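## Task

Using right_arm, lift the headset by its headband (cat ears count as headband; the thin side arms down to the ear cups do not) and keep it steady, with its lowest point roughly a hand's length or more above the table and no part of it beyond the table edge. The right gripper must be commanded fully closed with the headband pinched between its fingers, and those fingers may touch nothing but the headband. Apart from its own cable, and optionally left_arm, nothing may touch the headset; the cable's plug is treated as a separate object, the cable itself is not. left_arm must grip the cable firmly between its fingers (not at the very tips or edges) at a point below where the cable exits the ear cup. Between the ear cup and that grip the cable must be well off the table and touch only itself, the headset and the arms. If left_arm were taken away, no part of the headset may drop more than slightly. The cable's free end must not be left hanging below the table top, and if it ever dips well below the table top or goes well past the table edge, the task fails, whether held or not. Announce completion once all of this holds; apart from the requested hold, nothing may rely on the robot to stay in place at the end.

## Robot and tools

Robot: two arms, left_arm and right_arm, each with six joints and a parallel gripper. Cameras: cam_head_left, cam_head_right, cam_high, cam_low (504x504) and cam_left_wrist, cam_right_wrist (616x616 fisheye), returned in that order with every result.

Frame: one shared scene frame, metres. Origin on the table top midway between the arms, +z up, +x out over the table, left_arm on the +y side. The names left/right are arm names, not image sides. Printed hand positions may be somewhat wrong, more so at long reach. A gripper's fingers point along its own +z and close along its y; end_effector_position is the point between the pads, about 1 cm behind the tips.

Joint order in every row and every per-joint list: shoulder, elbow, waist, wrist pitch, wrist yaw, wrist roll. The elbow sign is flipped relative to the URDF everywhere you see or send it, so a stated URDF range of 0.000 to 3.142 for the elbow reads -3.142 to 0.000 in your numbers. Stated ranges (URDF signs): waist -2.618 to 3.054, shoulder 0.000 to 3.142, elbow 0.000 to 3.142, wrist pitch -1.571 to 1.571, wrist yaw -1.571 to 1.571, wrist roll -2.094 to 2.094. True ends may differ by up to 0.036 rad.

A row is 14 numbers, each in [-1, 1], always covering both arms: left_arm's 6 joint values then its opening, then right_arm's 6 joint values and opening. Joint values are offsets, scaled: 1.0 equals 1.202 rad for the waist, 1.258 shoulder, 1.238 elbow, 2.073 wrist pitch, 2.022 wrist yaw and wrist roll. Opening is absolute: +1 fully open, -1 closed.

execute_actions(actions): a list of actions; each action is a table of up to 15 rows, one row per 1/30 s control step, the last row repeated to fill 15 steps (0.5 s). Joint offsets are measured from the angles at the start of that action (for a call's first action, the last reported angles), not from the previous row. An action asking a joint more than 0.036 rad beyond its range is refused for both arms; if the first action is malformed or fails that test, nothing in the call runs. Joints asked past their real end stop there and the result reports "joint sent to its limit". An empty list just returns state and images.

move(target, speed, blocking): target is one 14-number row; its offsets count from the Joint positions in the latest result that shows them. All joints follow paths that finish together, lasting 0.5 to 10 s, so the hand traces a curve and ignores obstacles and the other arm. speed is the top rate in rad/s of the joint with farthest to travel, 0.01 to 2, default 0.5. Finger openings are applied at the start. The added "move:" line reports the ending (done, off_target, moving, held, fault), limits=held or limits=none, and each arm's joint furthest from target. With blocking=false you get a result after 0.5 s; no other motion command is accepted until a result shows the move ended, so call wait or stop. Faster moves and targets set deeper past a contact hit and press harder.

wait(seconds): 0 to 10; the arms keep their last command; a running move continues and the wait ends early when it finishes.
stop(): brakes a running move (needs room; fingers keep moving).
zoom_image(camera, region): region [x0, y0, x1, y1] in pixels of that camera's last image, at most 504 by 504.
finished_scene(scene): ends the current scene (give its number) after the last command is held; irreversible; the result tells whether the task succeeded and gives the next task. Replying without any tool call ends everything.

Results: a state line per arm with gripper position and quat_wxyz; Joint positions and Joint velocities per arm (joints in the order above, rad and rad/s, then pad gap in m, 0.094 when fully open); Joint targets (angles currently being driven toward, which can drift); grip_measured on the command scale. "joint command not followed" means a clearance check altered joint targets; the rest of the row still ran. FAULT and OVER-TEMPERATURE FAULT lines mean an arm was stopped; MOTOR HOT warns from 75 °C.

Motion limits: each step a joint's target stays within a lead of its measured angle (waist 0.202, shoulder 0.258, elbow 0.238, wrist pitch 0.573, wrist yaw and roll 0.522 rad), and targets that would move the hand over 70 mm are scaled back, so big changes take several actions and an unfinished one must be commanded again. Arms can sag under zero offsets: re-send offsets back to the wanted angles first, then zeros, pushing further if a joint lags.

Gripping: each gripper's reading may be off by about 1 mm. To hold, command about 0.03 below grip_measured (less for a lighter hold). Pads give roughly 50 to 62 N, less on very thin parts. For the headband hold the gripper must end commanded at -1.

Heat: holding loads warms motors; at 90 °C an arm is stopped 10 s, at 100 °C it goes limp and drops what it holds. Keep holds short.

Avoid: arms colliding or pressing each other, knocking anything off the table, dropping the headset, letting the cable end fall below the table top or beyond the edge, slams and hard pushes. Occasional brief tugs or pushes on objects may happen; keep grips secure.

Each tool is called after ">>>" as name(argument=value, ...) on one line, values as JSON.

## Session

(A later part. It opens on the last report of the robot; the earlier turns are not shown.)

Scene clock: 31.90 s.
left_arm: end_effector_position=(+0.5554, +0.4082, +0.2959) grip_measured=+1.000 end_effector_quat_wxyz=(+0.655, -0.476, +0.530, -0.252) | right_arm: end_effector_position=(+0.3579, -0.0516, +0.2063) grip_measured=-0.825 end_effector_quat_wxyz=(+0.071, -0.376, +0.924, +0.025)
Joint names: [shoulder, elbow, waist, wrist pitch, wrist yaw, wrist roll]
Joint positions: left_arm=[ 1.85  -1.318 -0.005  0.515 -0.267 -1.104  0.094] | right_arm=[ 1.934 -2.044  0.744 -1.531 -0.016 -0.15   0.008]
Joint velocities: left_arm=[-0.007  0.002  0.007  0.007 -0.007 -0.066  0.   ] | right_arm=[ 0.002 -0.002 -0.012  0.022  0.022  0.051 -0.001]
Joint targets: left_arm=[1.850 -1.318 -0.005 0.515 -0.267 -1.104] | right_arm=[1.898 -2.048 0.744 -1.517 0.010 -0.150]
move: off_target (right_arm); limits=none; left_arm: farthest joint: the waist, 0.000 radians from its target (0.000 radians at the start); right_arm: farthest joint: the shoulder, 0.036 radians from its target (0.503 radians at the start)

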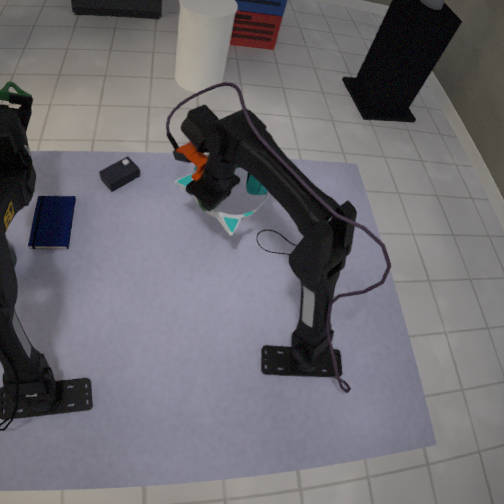

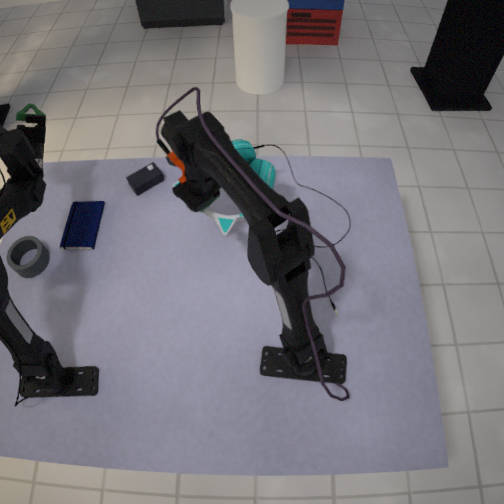

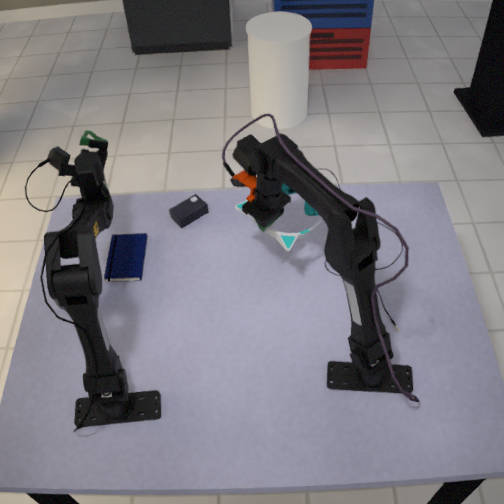

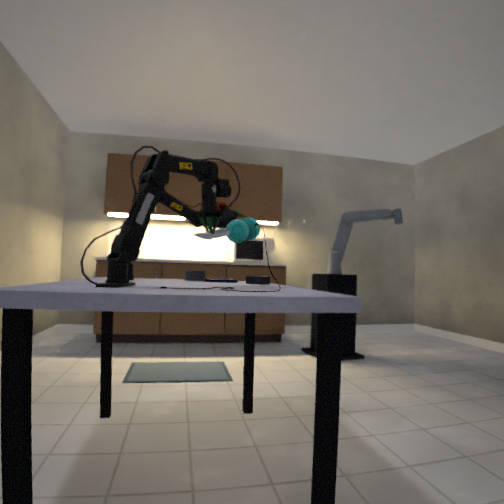

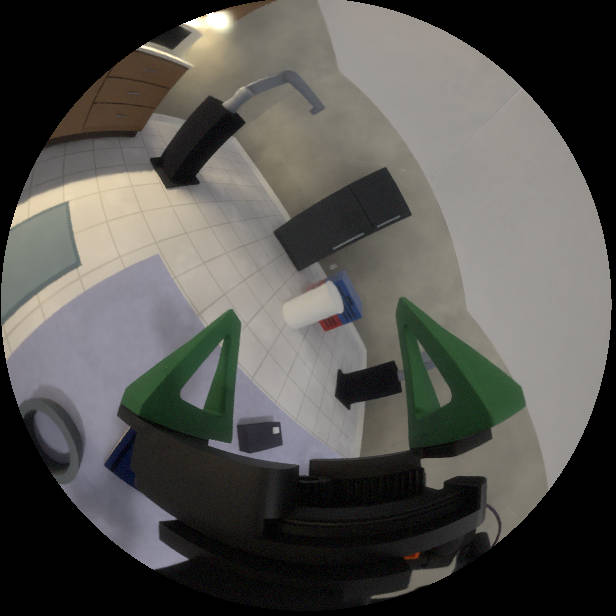

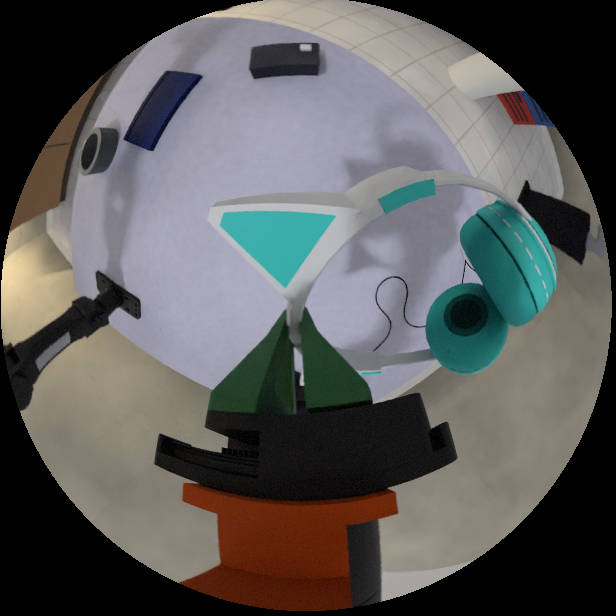

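>>> move(target=[0,0,0,0,0,0,1, -0.38,0.42,0.13,0.74,0,0.83,-1], speed=0.4)

Scene clock: 39.53 s.
left_arm: end_effector_position=(+0.5554, +0.4082, +0.2959) grip_measured=+1.000 end_effector_quat_wxyz=(+0.655, -0.476, +0.530, -0.252) | right_arm: end_effector_position=(+0.3956, +0.0666, +0.4270) grip_measured=-0.825 end_effector_quat_wxyz=(+0.269, +0.264, +0.684, +0.625)
Joint names: [shoulder, elbow, waist, wrist pitch, wrist yaw, wrist roll]
Joint positions: left_arm=[ 1.85  -1.318 -0.005  0.515 -0.267 -1.105  0.094] | right_arm=[ 1.499 -1.514  0.891 -0.088 -0.027  1.53   0.008]
Joint velocities: left_arm=[ 0.012  0.002 -0.007 -0.037  0.022  0.007  0.   ] | right_arm=[-0.007  0.012  0.002 -0.022  0.022 -0.037 -0.001]
Joint targets: left_arm=[1.850 -1.318 -0.005 0.515 -0.267 -1.104] | right_arm=[1.456 -1.524 0.900 0.003 -0.016 1.528]
move: off_target (right_arm); limits=none; left_arm: farthest joint: the wrist roll, 0.001 radians from its target (0.000 radians at the start); right_arm: farthest joint: the wrist pitch, 0.091 radians from its target (1.534 radians at the start)

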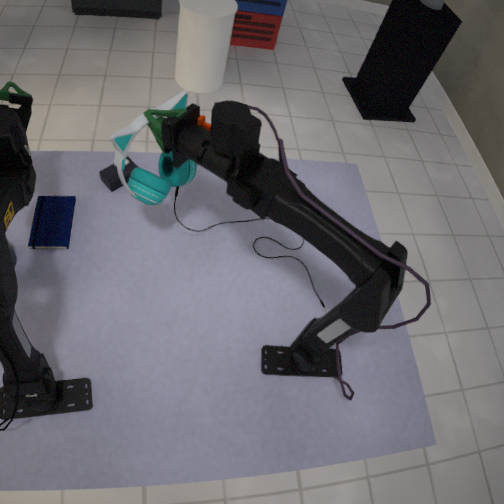

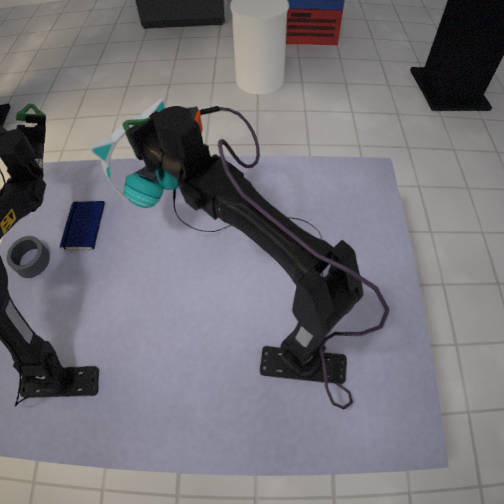

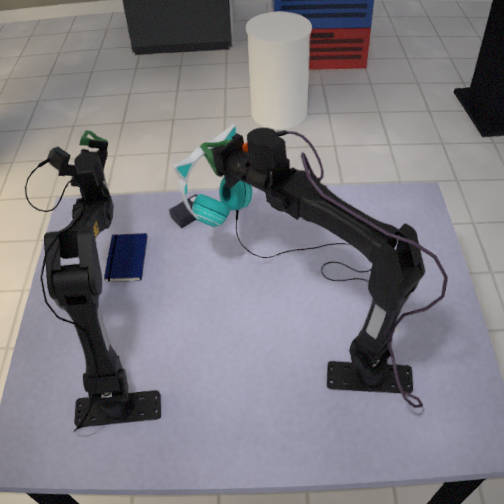

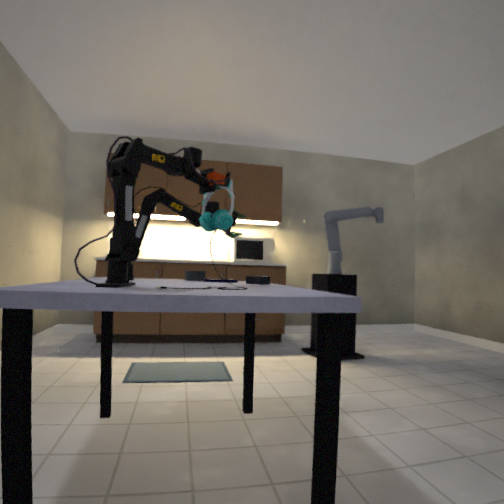

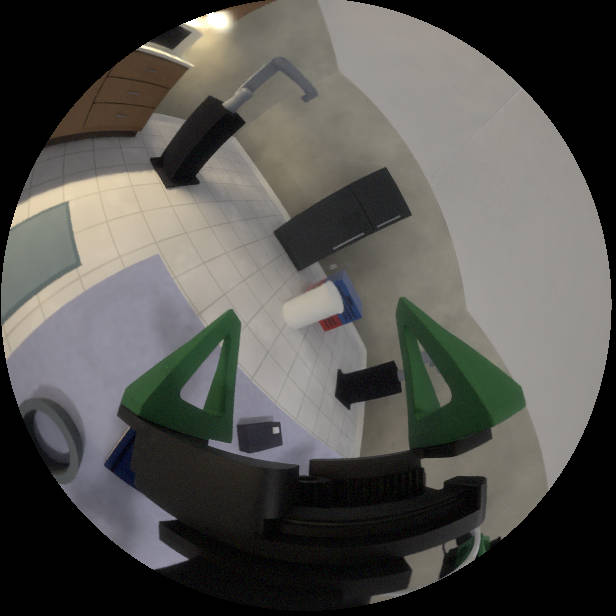

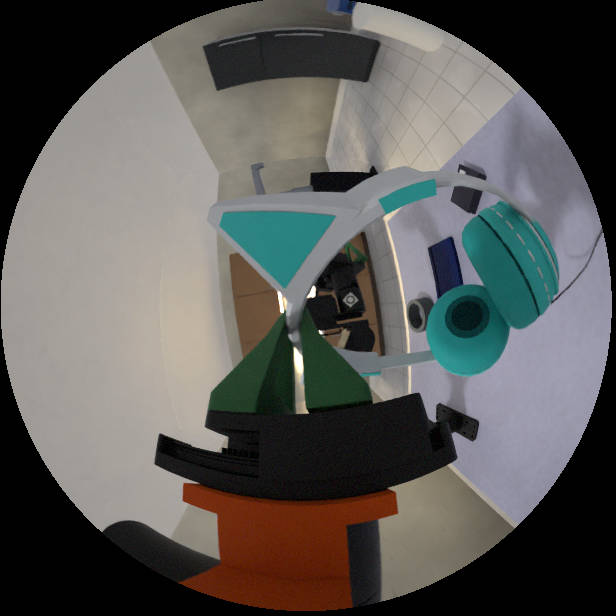

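>>> move(target=[0.04,0.24,-0.2,0.17,0.132,0.546,1, -0.03,0,0,0.04,0,0,-1], speed=0.7)

>>> move(target=[0,-0.02,-0.4,0,0,0,1, -0.03,0,0,0.04,0,0,-1])

Scene clock: 46.23 s.
left_arm: end_effector_position=(+0.5383, +0.2322, +0.2157) grip_measured=+1.000 end_effector_quat_wxyz=(+0.697, +0.042, +0.714, -0.047) | right_arm: end_effector_position=(+0.3973, +0.0683, +0.4148) grip_measured=-0.825 end_effector_quat_wxyz=(+0.264, +0.269, +0.692, +0.616)
Joint names: [shoulder, elbow, waist, wrist pitch, wrist yaw, wrist roll]
Joint positions: left_arm=[ 1.894 -1.029 -0.237  0.842 -0.009 -0.008  0.094] | right_arm=[ 1.506 -1.499  0.891 -0.096 -0.027  1.533  0.008]
Joint velocities: left_arm=[ 0.007  0.007  0.002  0.037 -0.007 -0.051  0.   ] | right_arm=[ 0.007 -0.002 -0.017 -0.081 -0.066  0.022 -0.   ]
Joint targets: left_arm=[1.901 -1.021 -0.246 0.868 0.000 -0.001] | right_arm=[1.462 -1.514 0.891 -0.006 -0.027 1.530]
move: off_target (left_arm, right_arm); limits=none; left_arm: farthest joint: the wrist pitch, 0.026 radians from its target (0.352 radians at the start); right_arm: farthest joint: the wrist pitch, 0.091 radians from its target (0.083 radians at the start)

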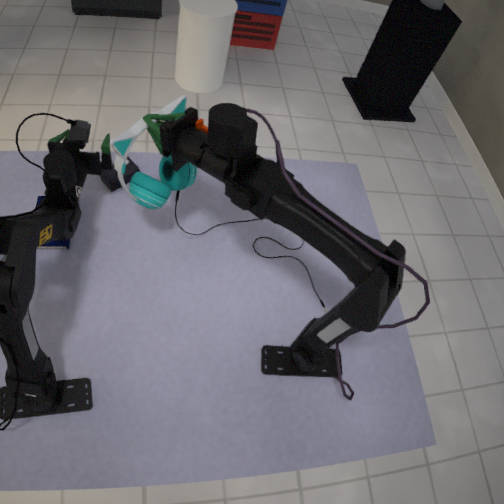

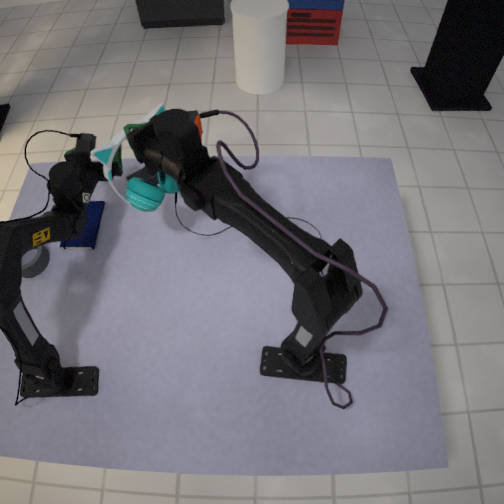

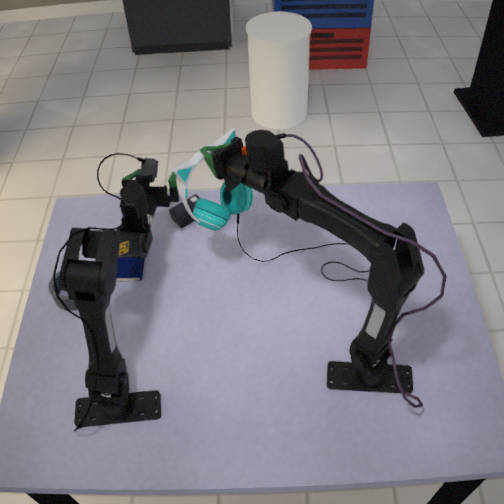

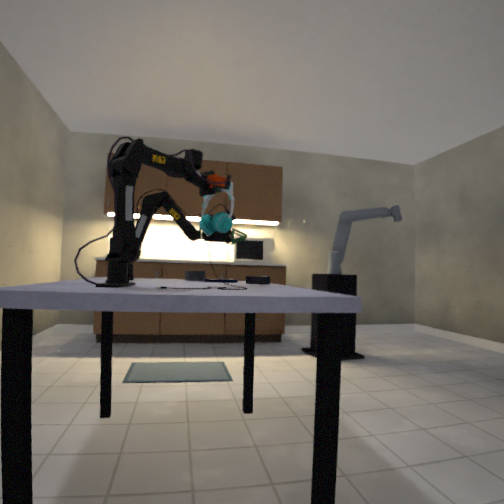

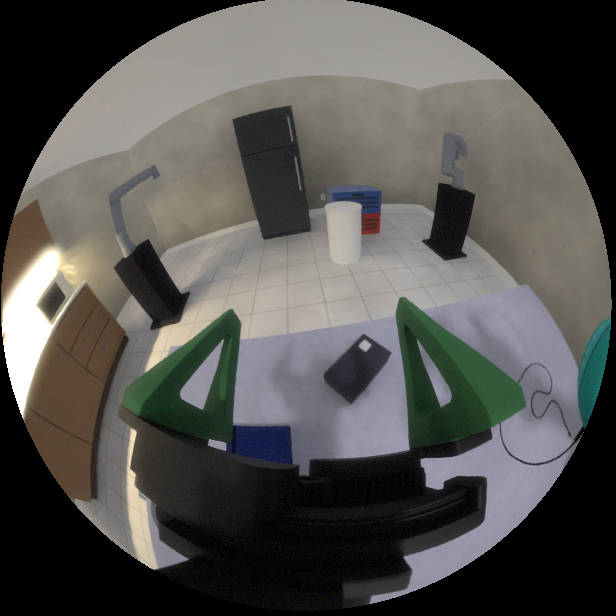

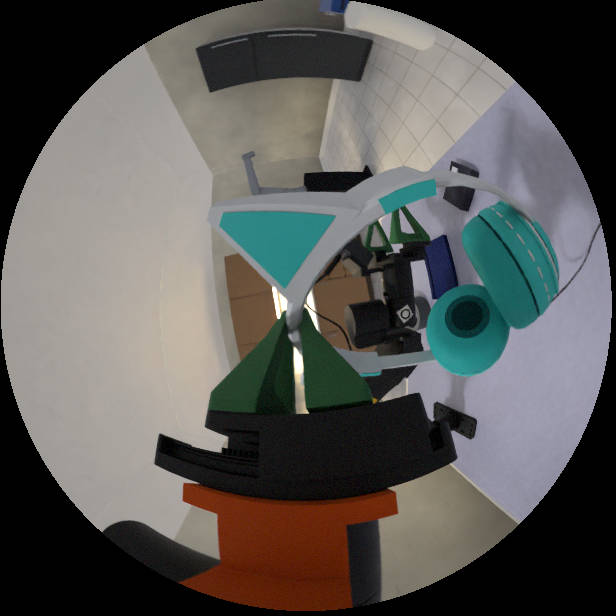

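Scene clock: 47.73 s.
left_arm: end_effector_position=(+0.4744, +0.0376, +0.2129) grip_measured=+1.000 end_effector_quat_wxyz=(+0.676, +0.158, +0.702, -0.159) | right_arm: end_effector_position=(+0.3937, +0.0478, +0.3891) grip_measured=-0.769 end_effector_quat_wxyz=(+0.264, +0.294, +0.726, +0.564)
Joint names: [shoulder, elbow, waist, wrist pitch, wrist yaw, wrist roll]
Joint positions: left_arm=[ 1.894 -1.029 -0.628  0.831 -0.072 -0.013  0.094] | right_arm=[ 1.467 -1.483  0.878 -0.243  0.006  1.519  0.011]
Joint velocities: left_arm=[-0.007  0.007 -0.012 -0.037 -0.081 -0.007  0.   ] | right_arm=[-0.002 -0.012 -0.017  0.022  0.022  0.022  0.   ]
Joint targets: left_arm=[1.894 -1.054 -0.718 0.842 -0.009 -0.008] | right_arm=[1.468 -1.498 0.891 -0.013 -0.027 1.533]
move: off_target (left_arm, right_arm); limits=none; left_arm: farthest joint: the waist, 0.090 radians from its target (0.480 radians at the start); right_arm: farthest joint: the wrist pitch, 0.230 radians from its target (0.083 radians at the start)

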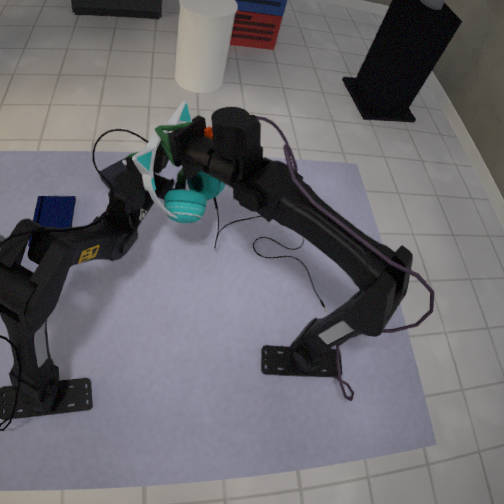

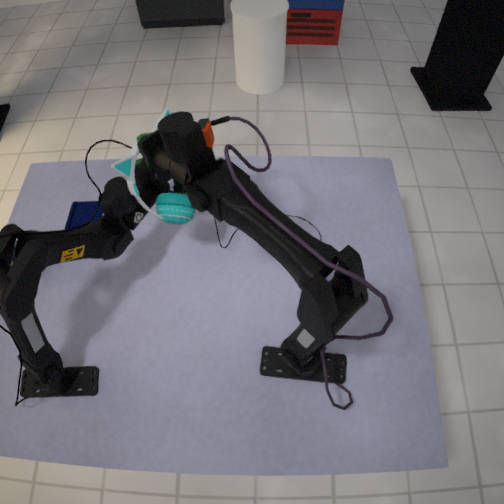

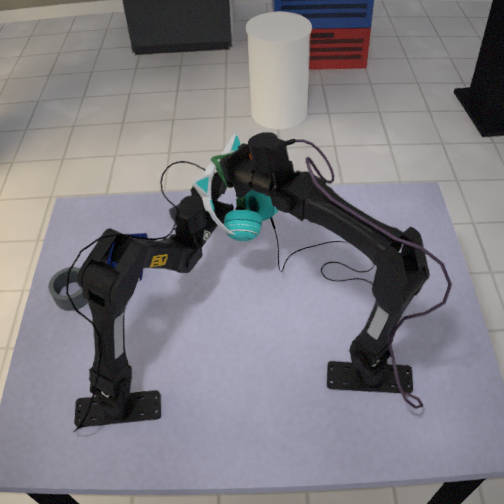

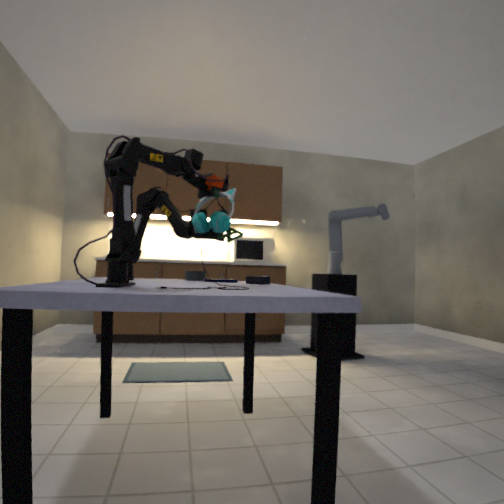

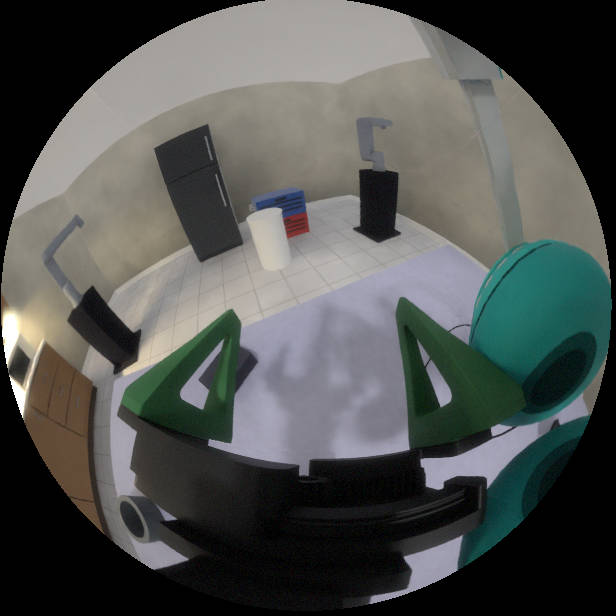

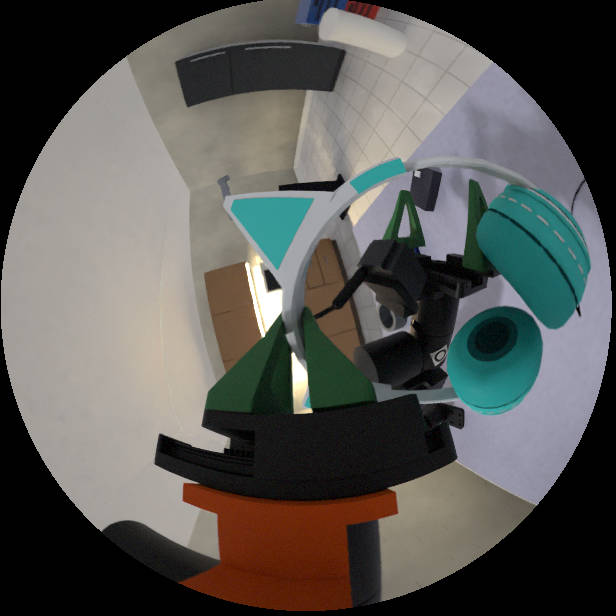

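Collided. Back off, retract; raise the right.

>>> move(target=[0,0,0.4,0,0.035,0,1, -0.03,-0.15,0,0.11,0,0,-1], speed=0.3)

>>> move(target=[-0.1,0.4,0,-0.06,0,0,1, -0.03,-0.02,0,0.04,0,0,-1])

Scene clock: 53.20 s.
left_arm: end_effector_position=(+0.5417, +0.2807, +0.2024) grip_measured=+1.000 end_effector_quat_wxyz=(+0.683, +0.009, +0.730, -0.017) | right_arm: end_effector_position=(+0.3934, +0.0431, +0.4892) grip_measured=-0.823 end_effector_quat_wxyz=(+0.308, +0.265, +0.638, +0.654)
Joint names: [shoulder, elbow, waist, wrist pitch, wrist yaw, wrist roll]
Joint positions: left_arm=[ 1.899 -1.023 -0.151  0.81  -0.011 -0.013  0.094] | right_arm=[ 1.472 -1.625  0.874 -0.108  0.013  1.523  0.008]
Joint velocities: left_arm=[-0.002 -0.007 -0.017 -0.066 -0.007 -0.066  0.   ] | right_arm=[-0.002  0.002  0.007  0.022  0.022  0.007  0.   ]
Joint targets: left_arm=[1.894 -1.029 -0.147 0.830 -0.002 -0.013] | right_arm=[1.429 -1.668 0.878 -0.015 0.006 1.519]
move: off_target (left_arm, right_arm); limits=none; left_arm: farthest joint: the wrist pitch, 0.021 radians from its target (0.000 radians at the start); right_arm: farthest joint: the wrist pitch, 0.093 radians from its target (0.228 radians at the start)

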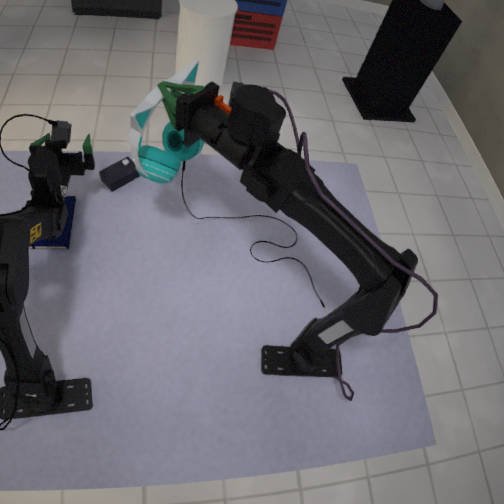

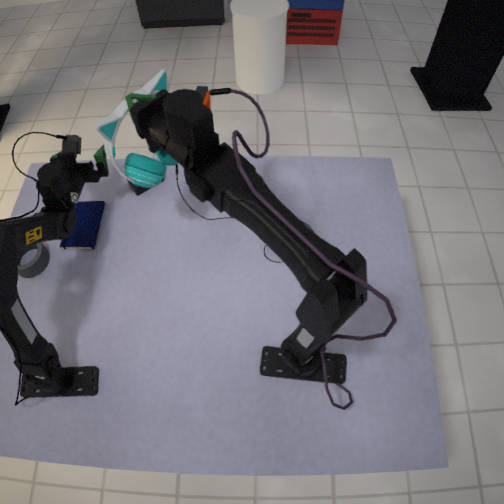

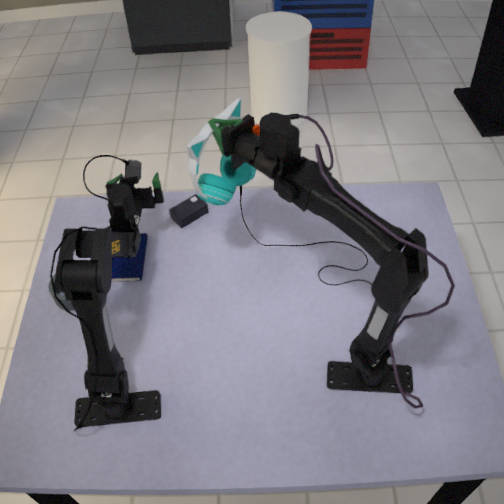

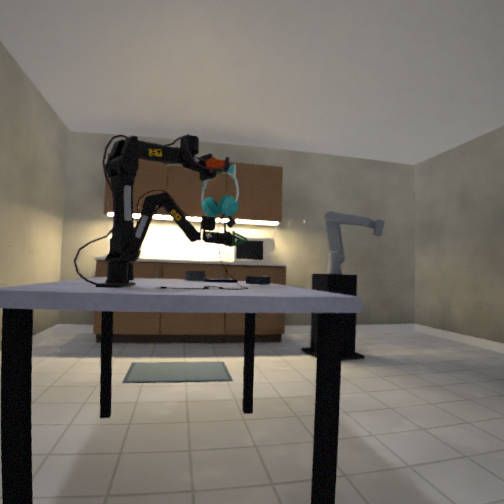

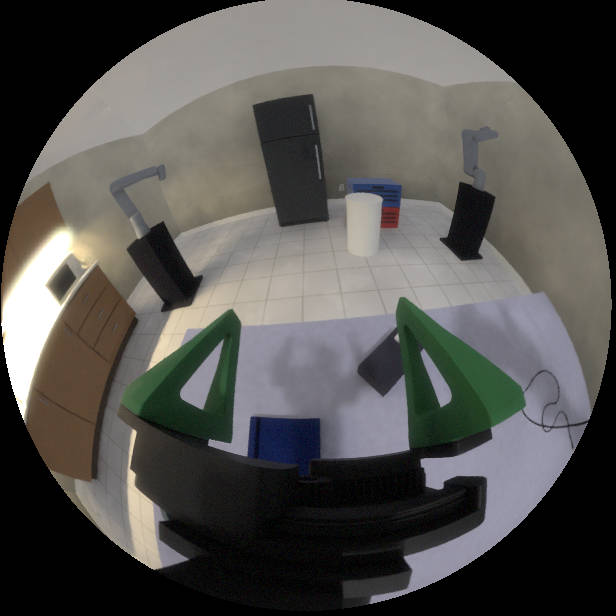

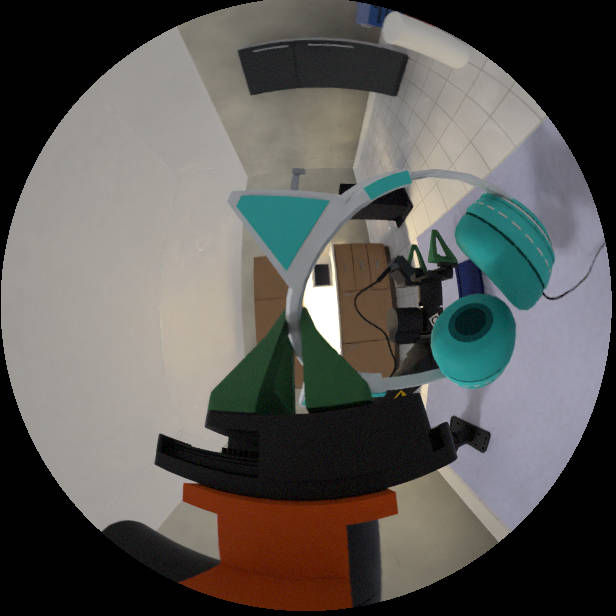

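Scene clock: 54.63 s.
left_arm: end_effector_position=(+0.4032, +0.2874, +0.0203) grip_measured=+1.000 end_effector_quat_wxyz=(+0.471, +0.013, +0.882, -0.009) | right_arm: end_effector_position=(+0.3943, +0.0440, +0.4805) grip_measured=-0.824 end_effector_quat_wxyz=(+0.303, +0.269, +0.646, +0.647)
Joint names: [shoulder, elbow, waist, wrist pitch, wrist yaw, wrist roll]
Joint positions: left_arm=[ 1.807 -0.534 -0.151  0.684 -0.011 -0.013  0.094] | right_arm=[ 1.472 -1.614  0.874 -0.12   0.013  1.526  0.008]
Joint velocities: left_arm=[ 0.002  0.007 -0.002 -0.051  0.007 -0.037  0.   ] | right_arm=[-0.007 -0.002  0.002  0.081  0.022 -0.022  0.001]
Joint targets: left_arm=[1.773 -0.528 -0.151 0.686 -0.011 -0.013] | right_arm=[1.434 -1.650 0.874 -0.025 0.013 1.523]
move: off_target (left_arm, right_arm); limits=none; left_arm: farthest joint: the shoulder, 0.034 radians from its target (0.126 radians at the start); right_arm: farthest joint: the wrist pitch, 0.095 radians from its target (0.083 radians at the start)

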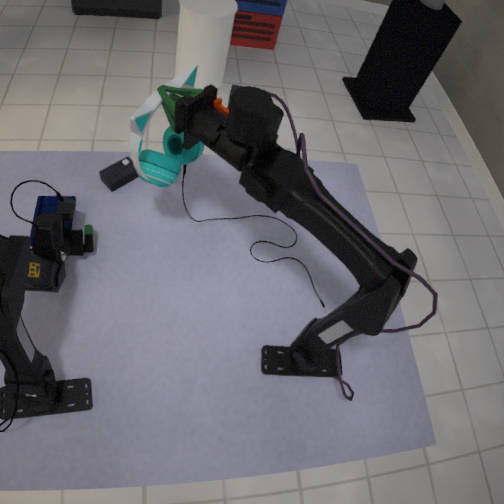

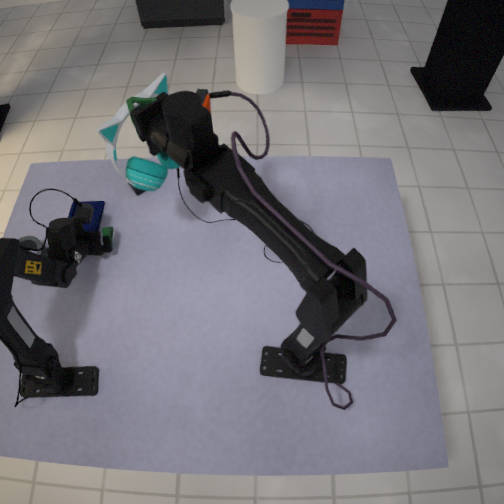

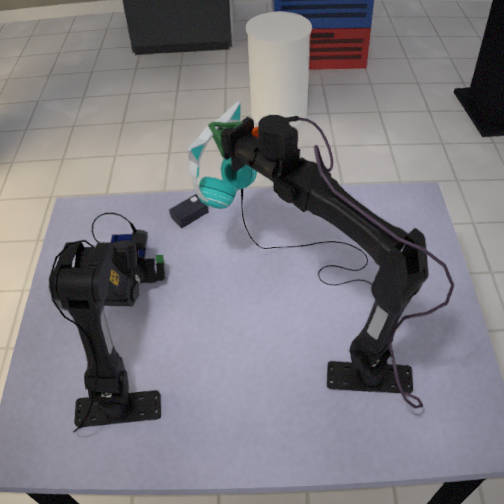

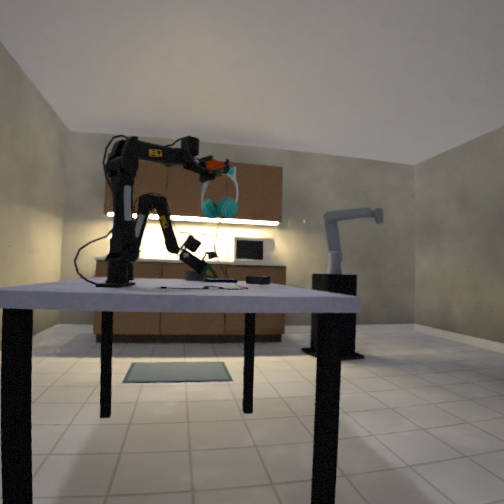

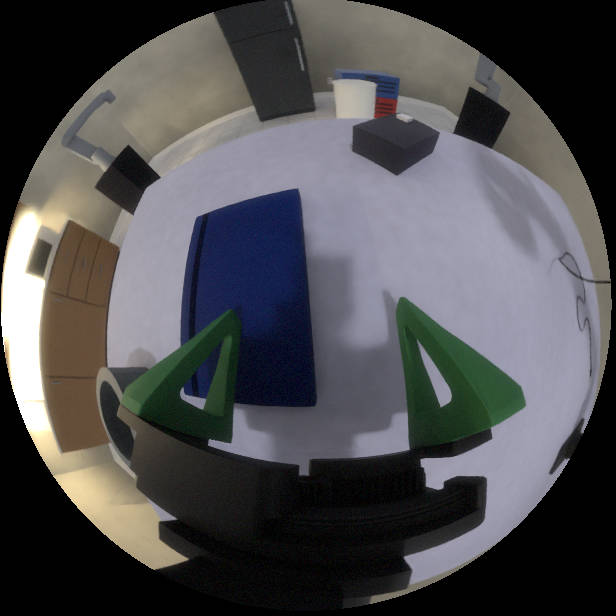

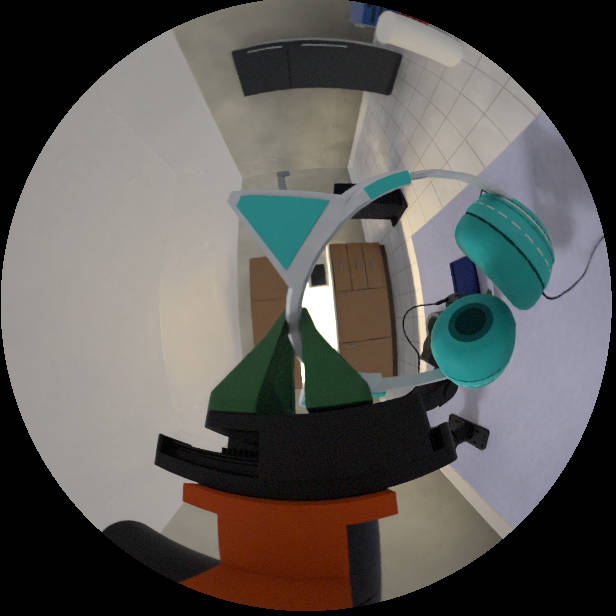

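Wrong wrist sign. Fix.

>>> move(target=[-0.03,0,0,0.29,0,0,1, -0.03,-0.03,0,0.045,0,0,-1])

>>> move(target=[0,0,-0.47,0.01,0,0,1, -0.03,-0.03,0,0.045,0,0,-1])

Scene clock: 58.97 s.
left_arm: end_effector_position=(+0.4452, +0.2854, +0.1548) grip_measured=+1.000 end_effector_quat_wxyz=(+0.702, +0.009, +0.712, -0.017) | right_arm: end_effector_position=(+0.3951, +0.0447, +0.4748) grip_measured=-0.824 end_effector_quat_wxyz=(+0.301, +0.272, +0.650, +0.643)
Joint names: [shoulder, elbow, waist, wrist pitch, wrist yaw, wrist roll]
Joint positions: left_arm=[ 1.807 -0.534 -0.151  1.259 -0.011 -0.013  0.094] | right_arm=[ 1.472 -1.602  0.874 -0.122  0.013  1.53   0.008]
Joint velocities: left_arm=[0.002 0.012 0.007 0.007 0.037 0.081 0.   ] | right_arm=[-0.007 -0.007 -0.007 -0.022  0.095 -0.037 -0.001]
Joint targets: left_arm=[1.770 -0.534 -0.151 1.285 -0.011 -0.013] | right_arm=[1.434 -1.650 0.874 -0.027 0.013 1.526]
move: off_target (left_arm, right_arm); limits=none; left_arm: farthest joint: the shoulder, 0.038 radians from its target (0.038 radians at the start); right_arm: farthest joint: the wrist pitch, 0.095 radians from its target (0.093 radians at the start)

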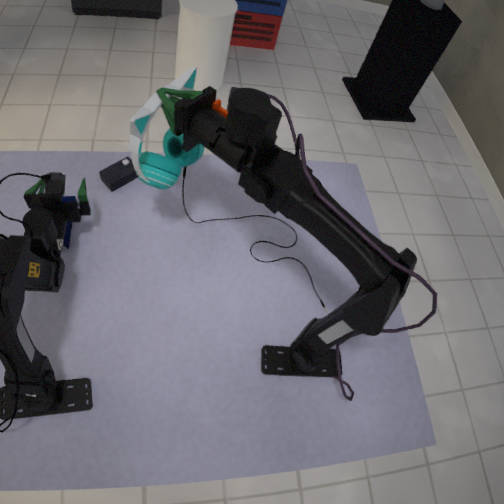

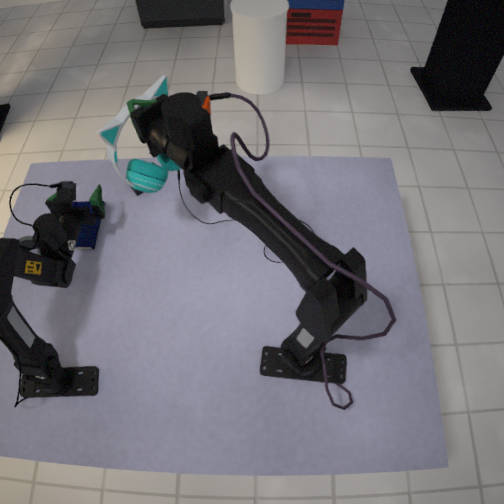

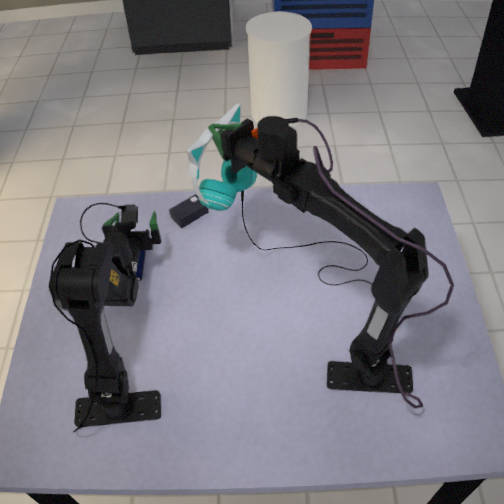

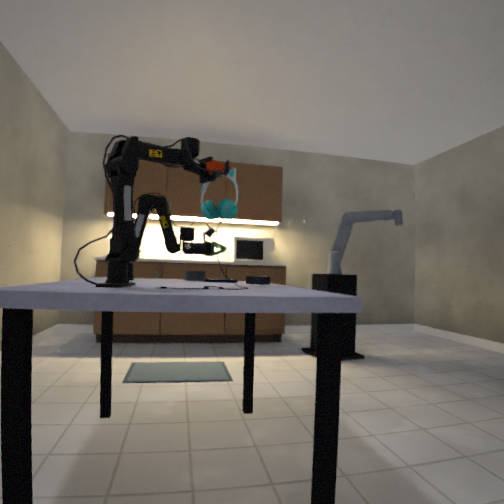

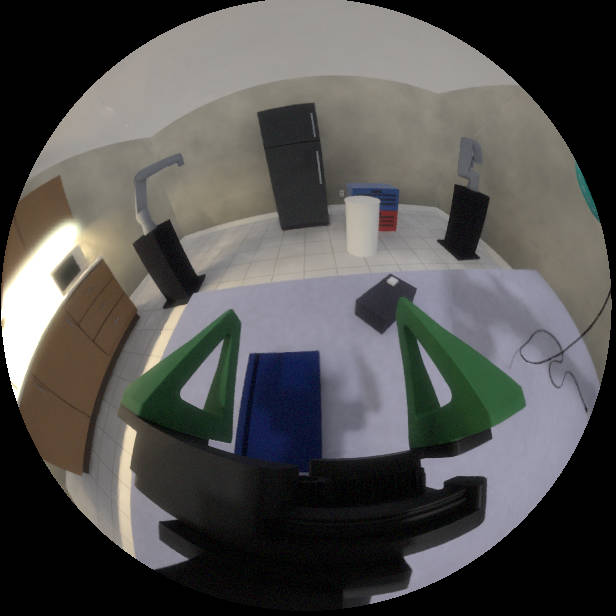

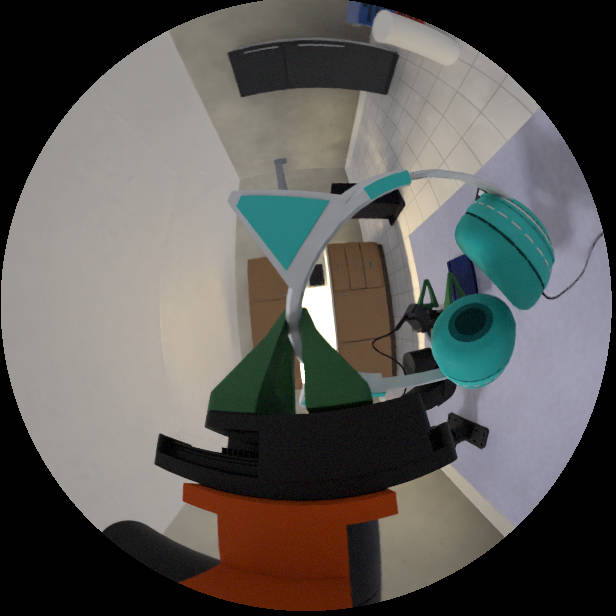

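Scene clock: 60.53 s.
left_arm: end_effector_position=(+0.3650, +0.0445, +0.1548) grip_measured=+1.000 end_effector_quat_wxyz=(+0.670, +0.205, +0.682, -0.210) | right_arm: end_effector_position=(+0.3958, +0.0453, +0.4695) grip_measured=-0.824 end_effector_quat_wxyz=(+0.298, +0.274, +0.653, +0.640)
Joint names: [shoulder, elbow, waist, wrist pitch, wrist yaw, wrist roll]
Joint positions: left_arm=[ 1.807 -0.534 -0.71   1.259 -0.011 -0.013  0.094] | right_arm=[ 1.472 -1.592  0.874 -0.123  0.013  1.533  0.008]
Joint velocities: left_arm=[ 0.002  0.007 -0.002 -0.037  0.007 -0.051  0.   ] | right_arm=[ 0.007 -0.017 -0.002 -0.037 -0.007  0.007 -0.001]
Joint targets: left_arm=[1.807 -0.534 -0.715 1.280 -0.011 -0.013] | right_arm=[1.434 -1.640 0.874 -0.029 0.013 1.530]
move: off_target (left_arm, right_arm); limits=none; left_arm: farthest joint: the wrist pitch, 0.021 radians from its target (0.021 radians at the start); right_arm: farthest joint: the wrist pitch, 0.094 radians from its target (0.093 radians at the start)

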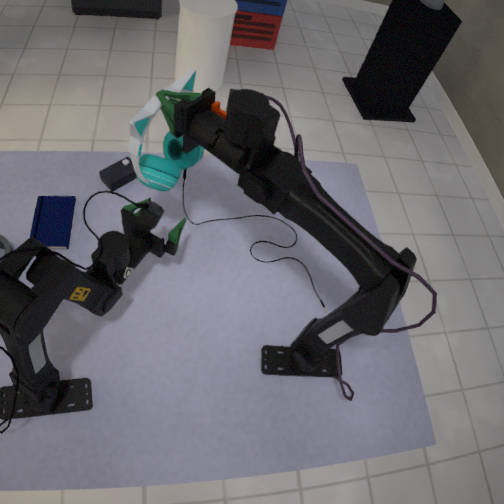

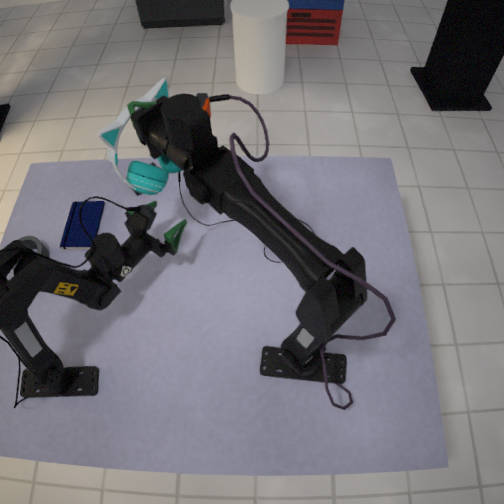

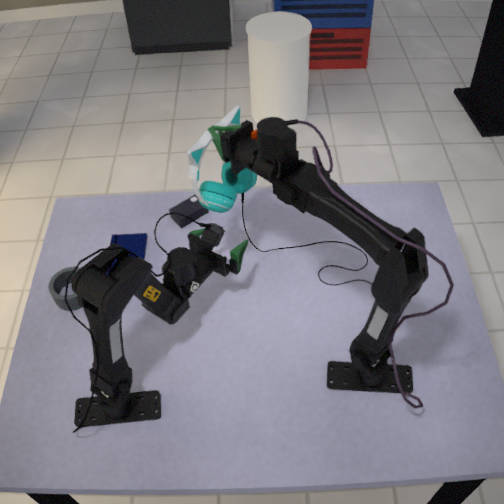

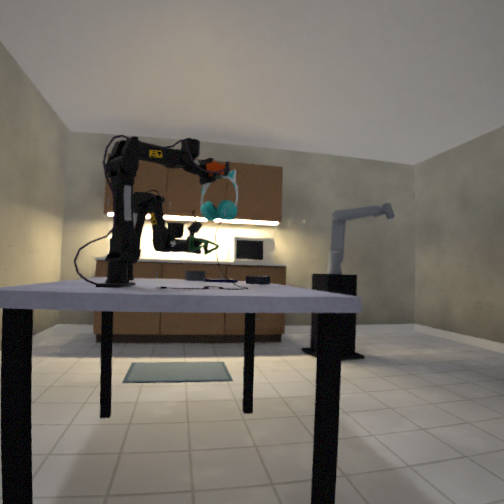

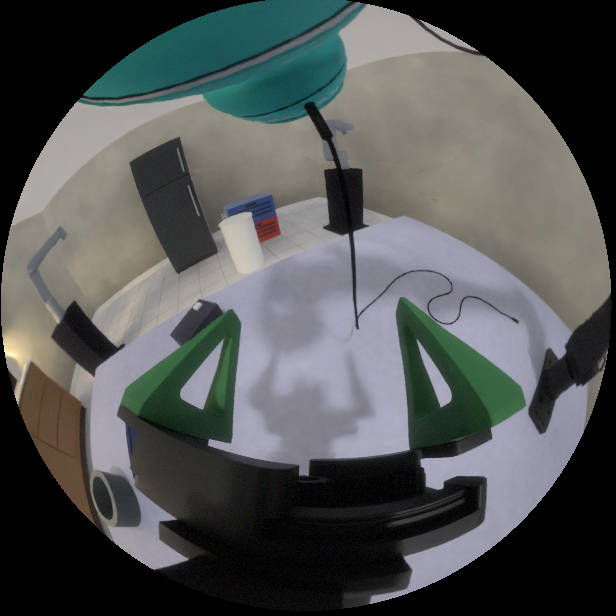

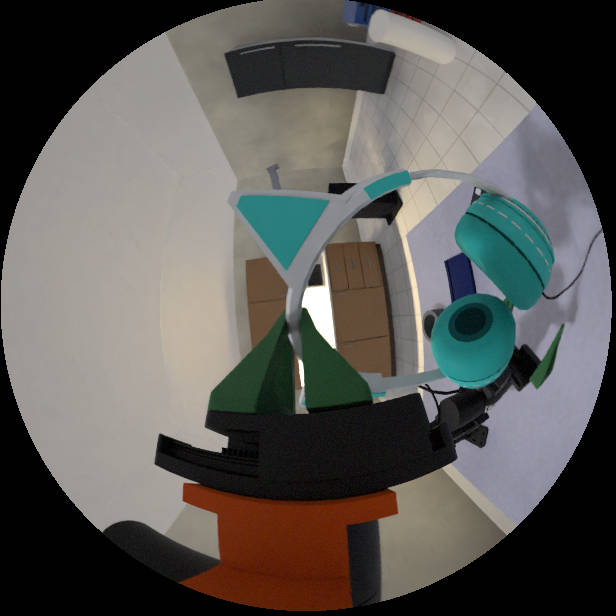

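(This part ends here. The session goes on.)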